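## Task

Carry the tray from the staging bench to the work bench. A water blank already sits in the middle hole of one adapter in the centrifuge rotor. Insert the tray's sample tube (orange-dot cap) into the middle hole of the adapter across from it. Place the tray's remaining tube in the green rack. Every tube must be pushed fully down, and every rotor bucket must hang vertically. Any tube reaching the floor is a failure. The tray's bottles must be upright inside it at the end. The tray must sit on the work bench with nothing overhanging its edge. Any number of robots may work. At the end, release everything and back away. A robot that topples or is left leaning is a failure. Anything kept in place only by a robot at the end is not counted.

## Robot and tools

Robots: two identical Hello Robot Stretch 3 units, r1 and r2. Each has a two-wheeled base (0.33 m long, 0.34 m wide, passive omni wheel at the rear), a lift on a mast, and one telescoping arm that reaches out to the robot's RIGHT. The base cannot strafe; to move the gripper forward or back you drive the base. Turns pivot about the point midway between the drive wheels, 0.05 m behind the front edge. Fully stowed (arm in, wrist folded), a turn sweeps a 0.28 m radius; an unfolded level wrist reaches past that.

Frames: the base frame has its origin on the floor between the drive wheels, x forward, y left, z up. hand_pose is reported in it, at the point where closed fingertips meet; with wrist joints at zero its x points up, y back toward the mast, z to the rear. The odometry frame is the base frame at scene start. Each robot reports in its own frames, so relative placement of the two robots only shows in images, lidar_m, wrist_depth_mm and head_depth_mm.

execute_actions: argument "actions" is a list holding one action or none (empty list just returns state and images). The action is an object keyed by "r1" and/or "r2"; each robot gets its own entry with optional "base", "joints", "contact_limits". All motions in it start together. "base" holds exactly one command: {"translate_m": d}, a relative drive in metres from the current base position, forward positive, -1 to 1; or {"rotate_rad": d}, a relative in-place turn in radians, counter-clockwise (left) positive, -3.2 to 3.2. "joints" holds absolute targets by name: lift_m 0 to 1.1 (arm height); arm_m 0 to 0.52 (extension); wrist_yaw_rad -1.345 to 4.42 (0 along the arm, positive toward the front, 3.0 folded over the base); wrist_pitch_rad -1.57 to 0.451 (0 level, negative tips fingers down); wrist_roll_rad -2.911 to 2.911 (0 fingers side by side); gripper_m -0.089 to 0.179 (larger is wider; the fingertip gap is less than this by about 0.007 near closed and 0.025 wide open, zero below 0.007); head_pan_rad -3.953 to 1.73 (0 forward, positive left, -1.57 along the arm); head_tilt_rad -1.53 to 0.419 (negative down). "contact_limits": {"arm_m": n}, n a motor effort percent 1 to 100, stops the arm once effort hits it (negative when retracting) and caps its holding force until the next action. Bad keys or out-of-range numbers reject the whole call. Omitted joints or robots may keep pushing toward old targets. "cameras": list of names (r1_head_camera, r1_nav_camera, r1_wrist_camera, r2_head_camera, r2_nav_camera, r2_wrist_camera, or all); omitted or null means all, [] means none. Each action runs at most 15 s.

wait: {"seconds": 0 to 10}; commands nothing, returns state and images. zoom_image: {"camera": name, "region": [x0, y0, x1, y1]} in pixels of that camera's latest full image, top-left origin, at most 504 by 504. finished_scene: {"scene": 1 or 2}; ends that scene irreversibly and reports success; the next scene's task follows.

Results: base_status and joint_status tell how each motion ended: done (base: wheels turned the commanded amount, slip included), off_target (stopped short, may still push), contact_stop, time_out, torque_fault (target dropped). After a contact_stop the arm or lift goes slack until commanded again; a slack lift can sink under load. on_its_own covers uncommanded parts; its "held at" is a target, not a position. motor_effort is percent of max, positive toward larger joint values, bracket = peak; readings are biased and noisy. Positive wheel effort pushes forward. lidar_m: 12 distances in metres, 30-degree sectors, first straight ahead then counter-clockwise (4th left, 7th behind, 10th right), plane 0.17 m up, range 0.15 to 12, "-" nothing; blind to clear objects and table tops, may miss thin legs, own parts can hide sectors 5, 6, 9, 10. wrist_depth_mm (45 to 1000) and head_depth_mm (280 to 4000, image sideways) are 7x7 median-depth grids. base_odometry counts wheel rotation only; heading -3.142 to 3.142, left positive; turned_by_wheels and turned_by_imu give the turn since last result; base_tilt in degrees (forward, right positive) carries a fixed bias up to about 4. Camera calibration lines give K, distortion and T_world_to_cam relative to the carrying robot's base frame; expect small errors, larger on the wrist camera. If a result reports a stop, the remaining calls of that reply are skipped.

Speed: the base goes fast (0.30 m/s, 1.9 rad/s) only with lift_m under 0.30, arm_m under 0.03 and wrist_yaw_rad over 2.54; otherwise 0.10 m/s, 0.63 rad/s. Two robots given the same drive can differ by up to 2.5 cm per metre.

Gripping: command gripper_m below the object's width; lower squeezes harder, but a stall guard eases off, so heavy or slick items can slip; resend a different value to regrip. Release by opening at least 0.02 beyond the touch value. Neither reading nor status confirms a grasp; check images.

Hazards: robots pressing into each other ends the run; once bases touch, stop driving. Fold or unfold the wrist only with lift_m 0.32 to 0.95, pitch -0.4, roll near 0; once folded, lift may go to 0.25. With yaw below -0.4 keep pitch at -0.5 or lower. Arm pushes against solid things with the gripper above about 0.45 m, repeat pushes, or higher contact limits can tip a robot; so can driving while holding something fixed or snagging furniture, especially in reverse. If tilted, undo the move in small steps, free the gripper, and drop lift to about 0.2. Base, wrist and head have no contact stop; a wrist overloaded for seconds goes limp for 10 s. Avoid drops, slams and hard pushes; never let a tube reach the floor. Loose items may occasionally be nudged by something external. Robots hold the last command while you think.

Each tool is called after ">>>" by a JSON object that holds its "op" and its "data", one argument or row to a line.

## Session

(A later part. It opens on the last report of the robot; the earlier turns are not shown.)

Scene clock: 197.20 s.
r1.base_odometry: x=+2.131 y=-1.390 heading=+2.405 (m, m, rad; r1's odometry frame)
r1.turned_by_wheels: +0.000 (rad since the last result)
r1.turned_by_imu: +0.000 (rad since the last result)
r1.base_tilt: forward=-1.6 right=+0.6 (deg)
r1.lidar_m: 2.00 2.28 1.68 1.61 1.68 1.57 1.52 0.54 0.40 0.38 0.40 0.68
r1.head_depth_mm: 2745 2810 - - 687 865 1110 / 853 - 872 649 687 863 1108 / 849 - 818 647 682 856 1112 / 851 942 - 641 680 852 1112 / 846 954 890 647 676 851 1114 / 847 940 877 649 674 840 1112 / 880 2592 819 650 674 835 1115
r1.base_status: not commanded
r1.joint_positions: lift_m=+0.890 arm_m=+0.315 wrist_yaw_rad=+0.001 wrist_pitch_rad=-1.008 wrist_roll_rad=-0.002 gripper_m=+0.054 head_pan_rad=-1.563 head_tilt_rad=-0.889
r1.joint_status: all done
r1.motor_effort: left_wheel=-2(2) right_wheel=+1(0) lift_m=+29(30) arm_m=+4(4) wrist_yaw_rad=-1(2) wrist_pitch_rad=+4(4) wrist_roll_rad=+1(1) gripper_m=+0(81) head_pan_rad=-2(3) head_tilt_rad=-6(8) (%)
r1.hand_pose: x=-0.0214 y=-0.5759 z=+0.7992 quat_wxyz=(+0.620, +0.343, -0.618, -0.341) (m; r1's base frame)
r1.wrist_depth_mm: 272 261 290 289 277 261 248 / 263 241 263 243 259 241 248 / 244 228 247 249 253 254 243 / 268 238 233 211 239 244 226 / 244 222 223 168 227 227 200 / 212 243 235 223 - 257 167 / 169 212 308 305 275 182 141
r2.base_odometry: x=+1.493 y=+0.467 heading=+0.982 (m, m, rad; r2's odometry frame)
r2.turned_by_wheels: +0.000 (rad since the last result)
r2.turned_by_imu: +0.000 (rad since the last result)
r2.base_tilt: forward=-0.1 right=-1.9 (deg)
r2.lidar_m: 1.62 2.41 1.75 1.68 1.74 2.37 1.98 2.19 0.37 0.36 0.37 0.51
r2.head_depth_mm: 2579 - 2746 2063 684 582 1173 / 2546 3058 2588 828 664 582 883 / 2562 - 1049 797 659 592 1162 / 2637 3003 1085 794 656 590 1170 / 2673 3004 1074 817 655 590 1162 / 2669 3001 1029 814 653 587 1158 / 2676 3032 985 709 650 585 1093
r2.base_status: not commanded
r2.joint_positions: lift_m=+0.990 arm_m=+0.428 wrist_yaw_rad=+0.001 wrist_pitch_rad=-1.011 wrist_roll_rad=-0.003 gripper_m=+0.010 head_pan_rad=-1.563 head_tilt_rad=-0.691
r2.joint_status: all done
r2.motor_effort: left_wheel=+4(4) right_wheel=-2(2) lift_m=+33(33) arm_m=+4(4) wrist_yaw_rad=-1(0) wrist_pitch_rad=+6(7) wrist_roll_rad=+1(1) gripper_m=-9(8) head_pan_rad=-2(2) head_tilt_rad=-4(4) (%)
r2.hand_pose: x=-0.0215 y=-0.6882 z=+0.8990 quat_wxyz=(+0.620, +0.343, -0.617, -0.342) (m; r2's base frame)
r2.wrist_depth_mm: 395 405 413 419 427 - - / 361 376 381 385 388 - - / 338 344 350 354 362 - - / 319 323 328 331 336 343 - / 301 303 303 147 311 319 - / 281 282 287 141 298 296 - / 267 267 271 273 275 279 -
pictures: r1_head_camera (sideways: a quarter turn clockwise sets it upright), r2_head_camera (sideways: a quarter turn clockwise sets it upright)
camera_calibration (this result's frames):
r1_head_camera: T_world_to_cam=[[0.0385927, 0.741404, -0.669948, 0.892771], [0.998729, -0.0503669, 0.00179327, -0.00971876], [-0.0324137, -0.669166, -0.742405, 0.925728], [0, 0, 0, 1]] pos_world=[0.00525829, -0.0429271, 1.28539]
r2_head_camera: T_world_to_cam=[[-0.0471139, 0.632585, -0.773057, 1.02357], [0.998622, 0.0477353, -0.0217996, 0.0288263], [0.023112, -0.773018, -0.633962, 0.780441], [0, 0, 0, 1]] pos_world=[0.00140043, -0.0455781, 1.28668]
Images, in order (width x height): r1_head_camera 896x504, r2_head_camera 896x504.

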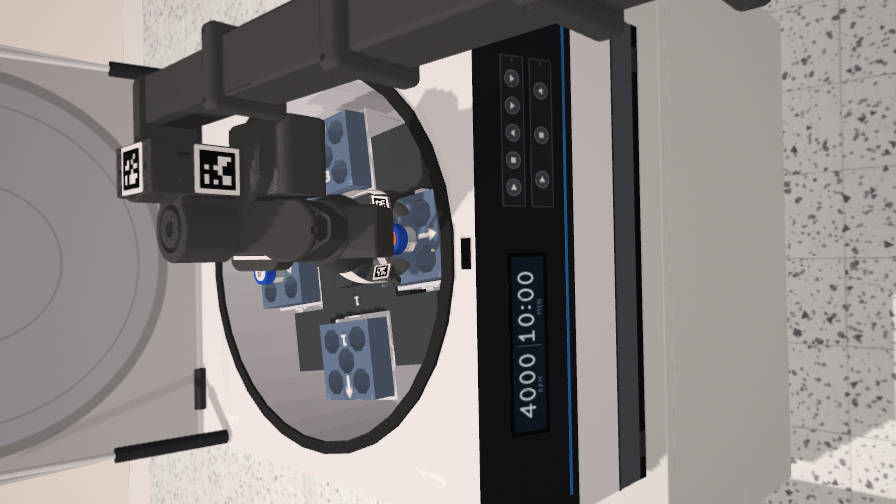

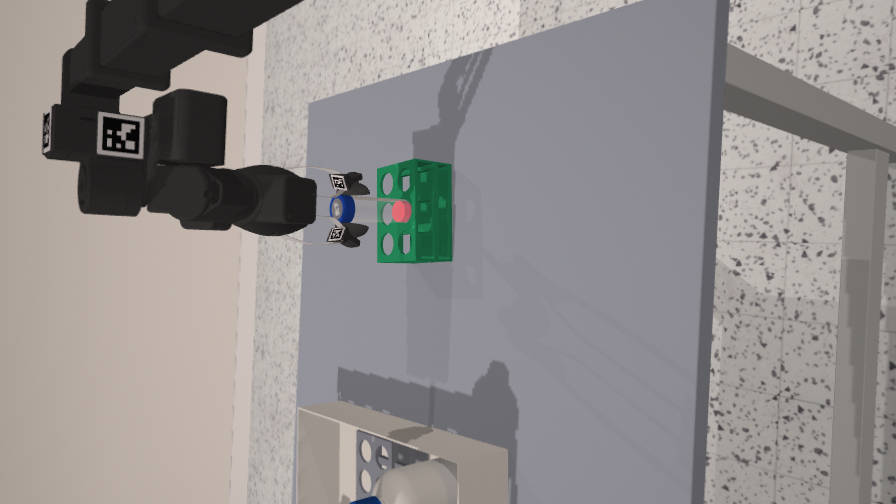

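In; rack shifted toward the robot slightly, so ease the arm back.

>>> {"op": "execute_actions", "data": {
  "actions": [
    {"r1":{"joints":{"lift_m":1.05}},"r2":{"joints":{"lift_m":0.958,"arm_m":0.423}}}
  ],
  "cameras": []
}}

>>> {"op": "execute_actions", "data": {
  "actions": [
    {"r1":{"joints":{"arm_m":0}},"r2":{"joints":{"gripper_m":0.056}}}
  ],
  "cameras": []
}}

>>> {"op": "execute_actions", "data": {
  "actions": [
    {"r2":{"joints":{"lift_m":1.06}}}
  ],
  "cameras": []
}}

>>> {"op": "execute_actions", "data": {
  "actions": [
    {"r2":{"joints":{"arm_m":0.1}}}
  ],
  "cameras": ["r1_head_camera","r2_head_camera"]
}}

Scene clock: 204.87 s.
r1.base_odometry: x=+2.131 y=-1.390 heading=+2.405 (m, m, rad; r1's odometry frame)
r1.turned_by_wheels: +0.000 (rad since the last result)
r1.turned_by_imu: -0.001 (rad since the last result)
r1.base_tilt: forward=-1.6 right=+0.7 (deg)
r1.lidar_m: 2.00 2.28 1.68 1.62 1.68 1.56 1.51 0.54 0.40 0.38 0.40 0.68
r1.head_depth_mm: 2735 2707 838 647 685 866 1111 / 886 933 867 649 685 858 1107 / 885 942 844 646 681 859 1113 / - 954 885 643 680 855 1114 / 848 947 890 648 676 844 1110 / 845 938 875 651 674 844 1112 / 879 2616 819 649 674 836 1116
r1.base_status: not commanded
r1.joint_positions: lift_m=+1.050 arm_m=+0.315 wrist_yaw_rad=+0.001 wrist_pitch_rad=-1.008 wrist_roll_rad=-0.002 gripper_m=+0.054 head_pan_rad=-1.563 head_tilt_rad=-0.889
r1.joint_status: all done
r1.motor_effort: left_wheel=-2(2) right_wheel=+1(1) lift_m=+38(39) arm_m=+4(4) wrist_yaw_rad=-1(1) wrist_pitch_rad=+4(4) wrist_roll_rad=+1(1) gripper_m=-1(0) head_pan_rad=-3(2) head_tilt_rad=-7(7) (%)
r1.hand_pose: x=-0.0214 y=-0.5759 z=+0.9589 quat_wxyz=(+0.620, +0.343, -0.618, -0.341) (m; r1's base frame)
r1.wrist_depth_mm: 704 421 445 475 438 434 - / - 397 465 440 470 399 - / - 406 436 436 421 378 - / - 384 390 403 402 371 - / 328 382 401 392 479 332 - / 306 306 470 348 - 305 - / 287 288 350 436 297 292 295
r2.base_odometry: x=+1.493 y=+0.467 heading=+0.982 (m, m, rad; r2's odometry frame)
r2.turned_by_wheels: +0.000 (rad since the last result)
r2.turned_by_imu: +0.000 (rad since the last result)
r2.base_tilt: forward=-0.1 right=-1.9 (deg)
r2.lidar_m: 1.62 2.42 1.75 1.69 1.74 2.37 1.98 2.19 0.37 0.36 0.37 0.50
r2.head_depth_mm: 2601 - 2480 2038 681 582 1176 / 2578 - 2514 825 662 582 887 / 2636 - 1047 800 662 592 1166 / 2647 3009 1085 812 658 590 1164 / 2647 2985 1078 815 656 589 1161 / 2655 3025 1024 812 653 586 1155 / 2687 3019 987 709 652 584 1090
r2.base_status: not commanded
r2.joint_positions: lift_m=+0.958 arm_m=+0.423 wrist_yaw_rad=+0.001 wrist_pitch_rad=-1.011 wrist_roll_rad=-0.003 gripper_m=+0.010 head_pan_rad=-1.563 head_tilt_rad=-0.691
r2.joint_status: all done
r2.motor_effort: left_wheel=+3(4) right_wheel=-2(2) lift_m=+34(34) arm_m=-4(4) wrist_yaw_rad=+0(0) wrist_pitch_rad=+6(6) wrist_roll_rad=+2(2) gripper_m=-8(8) head_pan_rad=-2(2) head_tilt_rad=-4(2) (%)
r2.hand_pose: x=-0.0215 y=-0.6841 z=+0.8670 quat_wxyz=(+0.620, +0.343, -0.617, -0.342) (m; r2's base frame)
r2.wrist_depth_mm: 355 360 369 374 378 - - / 329 332 338 344 349 363 - / 305 310 316 319 322 327 - / 285 288 289 260 300 303 - / 267 269 270 145 277 285 - / 253 255 255 140 264 266 - / 238 241 242 246 246 252 969
pictures: none
No camera images: the call's "cameras" was empty. Leave "cameras" out to get every camera's image.

Scene clock: 208.40 s.
r1.base_odometry: x=+2.131 y=-1.390 heading=+2.405 (m, m, rad; r1's odometry frame)
r1.turned_by_wheels: +0.000 (rad since the last result)
r1.turned_by_imu: +0.000 (rad since the last result)
r1.base_tilt: forward=-1.7 right=+0.5 (deg)
r1.lidar_m: 2.00 2.29 1.68 1.62 1.68 1.57 1.52 0.54 0.40 0.38 0.40 0.68
r1.head_depth_mm: - - - - - 866 1114 / - - - - - 934 1109 / - - - - - 930 1110 / 833 961 - 643 734 895 1117 / 849 952 894 647 678 844 1110 / 845 941 874 650 675 841 1115 / 881 2607 817 650 672 837 1116
r1.base_status: not commanded
r1.joint_positions: lift_m=+1.050 arm_m=+0.002 wrist_yaw_rad=+0.001 wrist_pitch_rad=-1.008 wrist_roll_rad=-0.002 gripper_m=+0.054 head_pan_rad=-1.563 head_tilt_rad=-0.889
r1.joint_status: all done
joint sent to its limit — the command would take r1.arm_m past its lower limit, so that joint was sent only as far as its limit.
r1.motor_effort: left_wheel=-2(1) right_wheel=+1(1) lift_m=+39(38) arm_m=-5(5) wrist_yaw_rad=-1(0) wrist_pitch_rad=+4(4) wrist_roll_rad=+1(1) gripper_m=+0(0) head_pan_rad=-2(2) head_tilt_rad=-8(5) (%)
r1.hand_pose: x=-0.0214 y=-0.2633 z=+0.9589 quat_wxyz=(+0.620, +0.343, -0.618, -0.341) (m; r1's base frame)
r1.wrist_depth_mm: - 422 510 483 520 433 - / - 395 394 388 397 392 - / - 430 418 410 402 401 - / 730 620 524 513 487 615 - / - - 705 737 615 - - / - - - - - - - / - - - - - - -
r2.base_odometry: x=+1.493 y=+0.467 heading=+0.982 (m, m, rad; r2's odometry frame)
r2.turned_by_wheels: +0.000 (rad since the last result)
r2.turned_by_imu: +0.000 (rad since the last result)
r2.base_tilt: forward=-0.1 right=-1.9 (deg)
r2.lidar_m: 1.62 2.42 1.75 1.68 1.75 2.37 1.99 2.18 0.37 0.36 0.37 0.50
r2.head_depth_mm: 2631 - 2482 2035 683 584 1172 / 2619 - 2555 830 663 581 885 / 2634 - 1048 801 660 592 1163 / 2637 2967 1084 803 657 591 1156 / 2661 3050 1077 816 654 589 1159 / 2682 3020 1024 810 653 587 1157 / 2698 3043 988 710 650 586 1091
r2.base_status: not commanded
r2.joint_positions: lift_m=+0.958 arm_m=+0.423 wrist_yaw_rad=+0.001 wrist_pitch_rad=-1.011 wrist_roll_rad=-0.003 gripper_m=+0.056 head_pan_rad=-1.563 head_tilt_rad=-0.691
r2.joint_status: all done
r2.motor_effort: left_wheel=+3(4) right_wheel=-3(2) lift_m=+34(33) arm_m=-4(4) wrist_yaw_rad=+0(1) wrist_pitch_rad=+6(6) wrist_roll_rad=+1(1) gripper_m=+1(80) head_pan_rad=-2(2) head_tilt_rad=-3(4) (%)
r2.hand_pose: x=-0.0215 y=-0.6841 z=+0.8670 quat_wxyz=(+0.620, +0.343, -0.617, -0.342) (m; r2's base frame)
r2.wrist_depth_mm: 354 362 368 374 378 - - / 328 330 340 346 348 366 - / 305 310 310 318 322 331 - / 286 288 290 260 297 305 - / 266 270 271 154 279 284 - / 252 253 - 197 - 266 - / 239 240 242 244 246 252 937
pictures: none
No camera images: the call's "cameras" was empty. Leave "cameras" out to get every camera's image.

Scene clock: 210.17 s.
r1.base_odometry: x=+2.131 y=-1.390 heading=+2.405 (m, m, rad; r1's odometry frame)
r1.turned_by_wheels: +0.000 (rad since the last result)
r1.turned_by_imu: +0.000 (rad since the last result)
r1.base_tilt: forward=-1.7 right=+0.6 (deg)
r1.lidar_m: 2.00 2.28 1.67 1.62 1.68 1.57 1.52 0.54 0.40 0.38 0.40 0.68
r1.head_depth_mm: - - - - - 866 1112 / - - - - - 933 1108 / - - - - - 931 1108 / 835 957 - 642 733 896 1108 / 848 950 895 648 678 849 1110 / 847 938 873 651 677 843 1115 / 881 2603 820 650 672 836 1110
r1.base_status: not commanded
r1.joint_positions: lift_m=+1.050 arm_m=+0.002 wrist_yaw_rad=+0.001 wrist_pitch_rad=-1.008 wrist_roll_rad=-0.002 gripper_m=+0.054 head_pan_rad=-1.563 head_tilt_rad=-0.889
r1.joint_status: not commanded
r1.motor_effort: left_wheel=-2(2) right_wheel=+0(1) lift_m=+38(39) arm_m=-4(4) wrist_yaw_rad=-1(1) wrist_pitch_rad=+4(4) wrist_roll_rad=+1(2) gripper_m=-1(0) head_pan_rad=-3(2) head_tilt_rad=-7(7) (%)
r1.hand_pose: x=-0.0214 y=-0.2633 z=+0.9589 quat_wxyz=(+0.620, +0.343, -0.618, -0.341) (m; r1's base frame)
r1.wrist_depth_mm: - 418 510 480 512 429 - / - 394 395 392 390 398 - / - 426 414 409 399 401 - / 735 625 522 507 486 612 - / - - 686 725 607 - - / - - - - - - - / - - - - - - -
r2.base_odometry: x=+1.493 y=+0.467 heading=+0.982 (m, m, rad; r2's odometry frame)
r2.turned_by_wheels: +0.000 (rad since the last result)
r2.turned_by_imu: +0.000 (rad since the last result)
r2.base_tilt: forward=-0.1 right=-2.0 (deg)
r2.lidar_m: 1.62 2.42 1.76 1.69 1.74 2.37 1.98 2.18 0.37 0.36 0.37 0.50
r2.head_depth_mm: 2630 2971 2716 2048 683 582 1173 / - 2951 2610 829 664 582 886 / - 3087 1091 802 660 592 1162 / 2672 3005 1087 810 654 591 1164 / 2628 2976 1083 817 655 588 1162 / 2668 3063 1025 816 653 588 1159 / 2704 3004 990 708 651 584 1094
r2.base_status: not commanded
r2.joint_positions: lift_m=+1.060 arm_m=+0.423 wrist_yaw_rad=+0.001 wrist_pitch_rad=-1.011 wrist_roll_rad=-0.003 gripper_m=+0.056 head_pan_rad=-1.563 head_tilt_rad=-0.691
r2.joint_status: all done
r2.motor_effort: left_wheel=+4(3) right_wheel=-2(2) lift_m=+43(44) arm_m=-4(4) wrist_yaw_rad=+0(0) wrist_pitch_rad=+6(6) wrist_roll_rad=+1(1) gripper_m=+1(1) head_pan_rad=-3(2) head_tilt_rad=-4(3) (%)
r2.hand_pose: x=-0.0215 y=-0.6841 z=+0.9687 quat_wxyz=(+0.620, +0.343, -0.617, -0.342) (m; r2's base frame)
r2.wrist_depth_mm: 493 500 509 511 - - - / 406 458 470 476 485 - - / 383 425 435 439 443 - - / 369 398 401 412 415 - - / 355 375 375 357 390 - - / 345 348 - 294 - - - / 326 328 329 340 336 - -
pictures: none
No camera images: the call's "cameras" was empty. Leave "cameras" out to get every camera's image.

Scene clock: 213.77 s.
r1.base_odometry: x=+2.131 y=-1.390 heading=+2.405 (m, m, rad; r1's odometry frame)
r1.turned_by_wheels: +0.000 (rad since the last result)
r1.turned_by_imu: +0.000 (rad since the last result)
r1.base_tilt: forward=-1.6 right=+0.6 (deg)
r1.lidar_m: 2.00 2.28 1.68 1.62 1.68 1.57 1.51 0.54 0.40 0.38 0.40 0.68
r1.head_depth_mm: - - - - - 868 1110 / - - - - - 935 1113 / - - - - - 931 1112 / 833 958 - 644 732 896 1113 / 848 952 895 648 677 845 1113 / 848 937 874 648 676 843 1113 / 876 2606 818 650 671 837 1116
r1.base_status: not commanded
r1.joint_positions: lift_m=+1.050 arm_m=+0.002 wrist_yaw_rad=+0.001 wrist_pitch_rad=-1.008 wrist_roll_rad=-0.002 gripper_m=+0.054 head_pan_rad=-1.563 head_tilt_rad=-0.889
r1.joint_status: not commanded
r1.motor_effort: left_wheel=-1(2) right_wheel=+0(1) lift_m=+39(39) arm_m=-4(4) wrist_yaw_rad=-1(1) wrist_pitch_rad=+4(4) wrist_roll_rad=+1(2) gripper_m=-1(0) head_pan_rad=-3(2) head_tilt_rad=-7(8) (%)
r1.hand_pose: x=-0.0214 y=-0.2633 z=+0.9589 quat_wxyz=(+0.620, +0.343, -0.618, -0.341) (m; r1's base frame)
r1.wrist_depth_mm: - 419 511 480 512 433 - / - 390 384 394 390 397 - / - 425 416 412 404 399 - / 728 619 521 505 488 614 - / - - 699 729 614 - - / - - - - - - - / - - - - - - -
r2.base_odometry: x=+1.493 y=+0.467 heading=+0.982 (m, m, rad; r2's odometry frame)
r2.turned_by_wheels: +0.000 (rad since the last result)
r2.turned_by_imu: +0.000 (rad since the last result)
r2.base_tilt: forward=+0.0 right=-2.0 (deg)
r2.lidar_m: 1.61 2.41 1.75 1.69 1.74 2.37 1.97 2.20 0.37 0.36 0.37 0.50
r2.head_depth_mm: - - - 1987 683 582 1173 / - - - 812 663 582 882 / 2554 - - - 650 593 1165 / 2640 2998 1085 821 658 591 1164 / 2643 2997 1080 816 654 590 1159 / 2673 3010 1029 809 654 587 1157 / 2698 3042 988 707 652 585 1092
r2.base_status: not commanded
r2.joint_positions: lift_m=+1.060 arm_m=+0.100 wrist_yaw_rad=+0.001 wrist_pitch_rad=-1.011 wrist_roll_rad=-0.003 gripper_m=+0.056 head_pan_rad=-1.563 head_tilt_rad=-0.691
r2.joint_status: all done
r2.motor_effort: left_wheel=+4(4) right_wheel=-2(2) lift_m=+43(43) arm_m=-4(4) wrist_yaw_rad=-1(1) wrist_pitch_rad=+6(6) wrist_roll_rad=+1(1) gripper_m=+1(1) head_pan_rad=-2(2) head_tilt_rad=-3(3) (%)
r2.hand_pose: x=-0.0215 y=-0.3611 z=+0.9687 quat_wxyz=(+0.620, +0.343, -0.617, -0.342) (m; r2's base frame)
r2.wrist_depth_mm: 423 489 510 454 537 - - / 362 454 470 467 484 - - / 394 428 438 441 438 - - / 398 399 404 408 415 - - / 368 374 381 379 390 - - / 349 350 - 359 - - - / - - - - - - -
pictures: r1_head_camera (sideways: a quarter turn clockwise sets it upright), r2_head_camera (sideways: a quarter turn clockwise sets it upright)
camera_calibration (this result's frames):
r1_head_camera: T_world_to_cam=[[0.0385935, 0.741422, -0.669929, 0.892745], [0.998729, -0.0503683, 0.00179171, -0.00971673], [-0.0324147, -0.669146, -0.742423, 0.925751], [0, 0, 0, 1]] pos_world=[0.00525823, -0.0429266, 1.28539]
r2_head_camera: T_world_to_cam=[[-0.0471136, 0.632589, -0.773054, 1.02357], [0.998622, 0.0477349, -0.0217994, 0.028826], [0.0231115, -0.773015, -0.633966, 0.780446], [0, 0, 0, 1]] pos_world=[0.00140041, -0.045578, 1.28668]
Images, in order (width x height): r1_head_camera 896x504, r2_head_camera 896x504.

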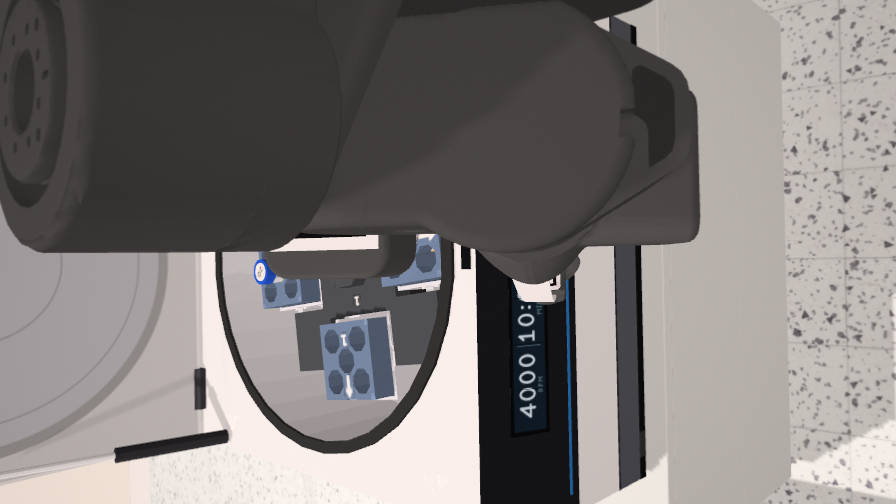

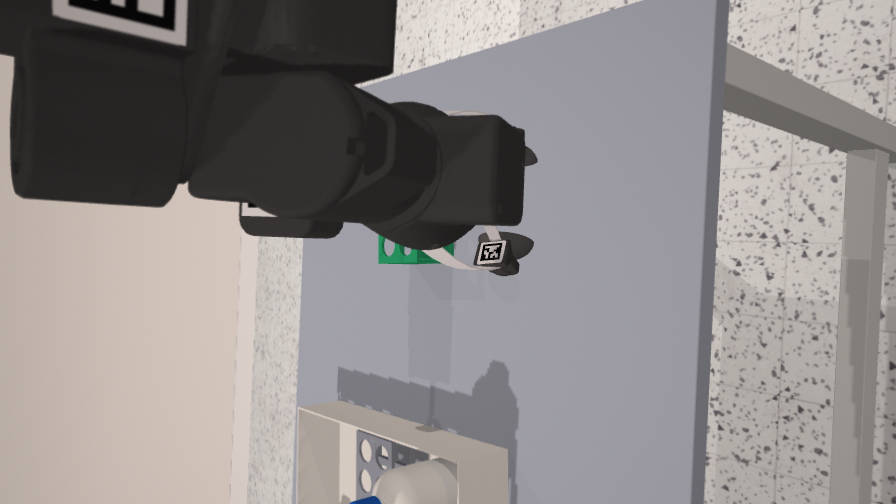

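>>> {"op": "finished_scene", "data": {
  "scene": 2
}}

The scene is finished: the task was done.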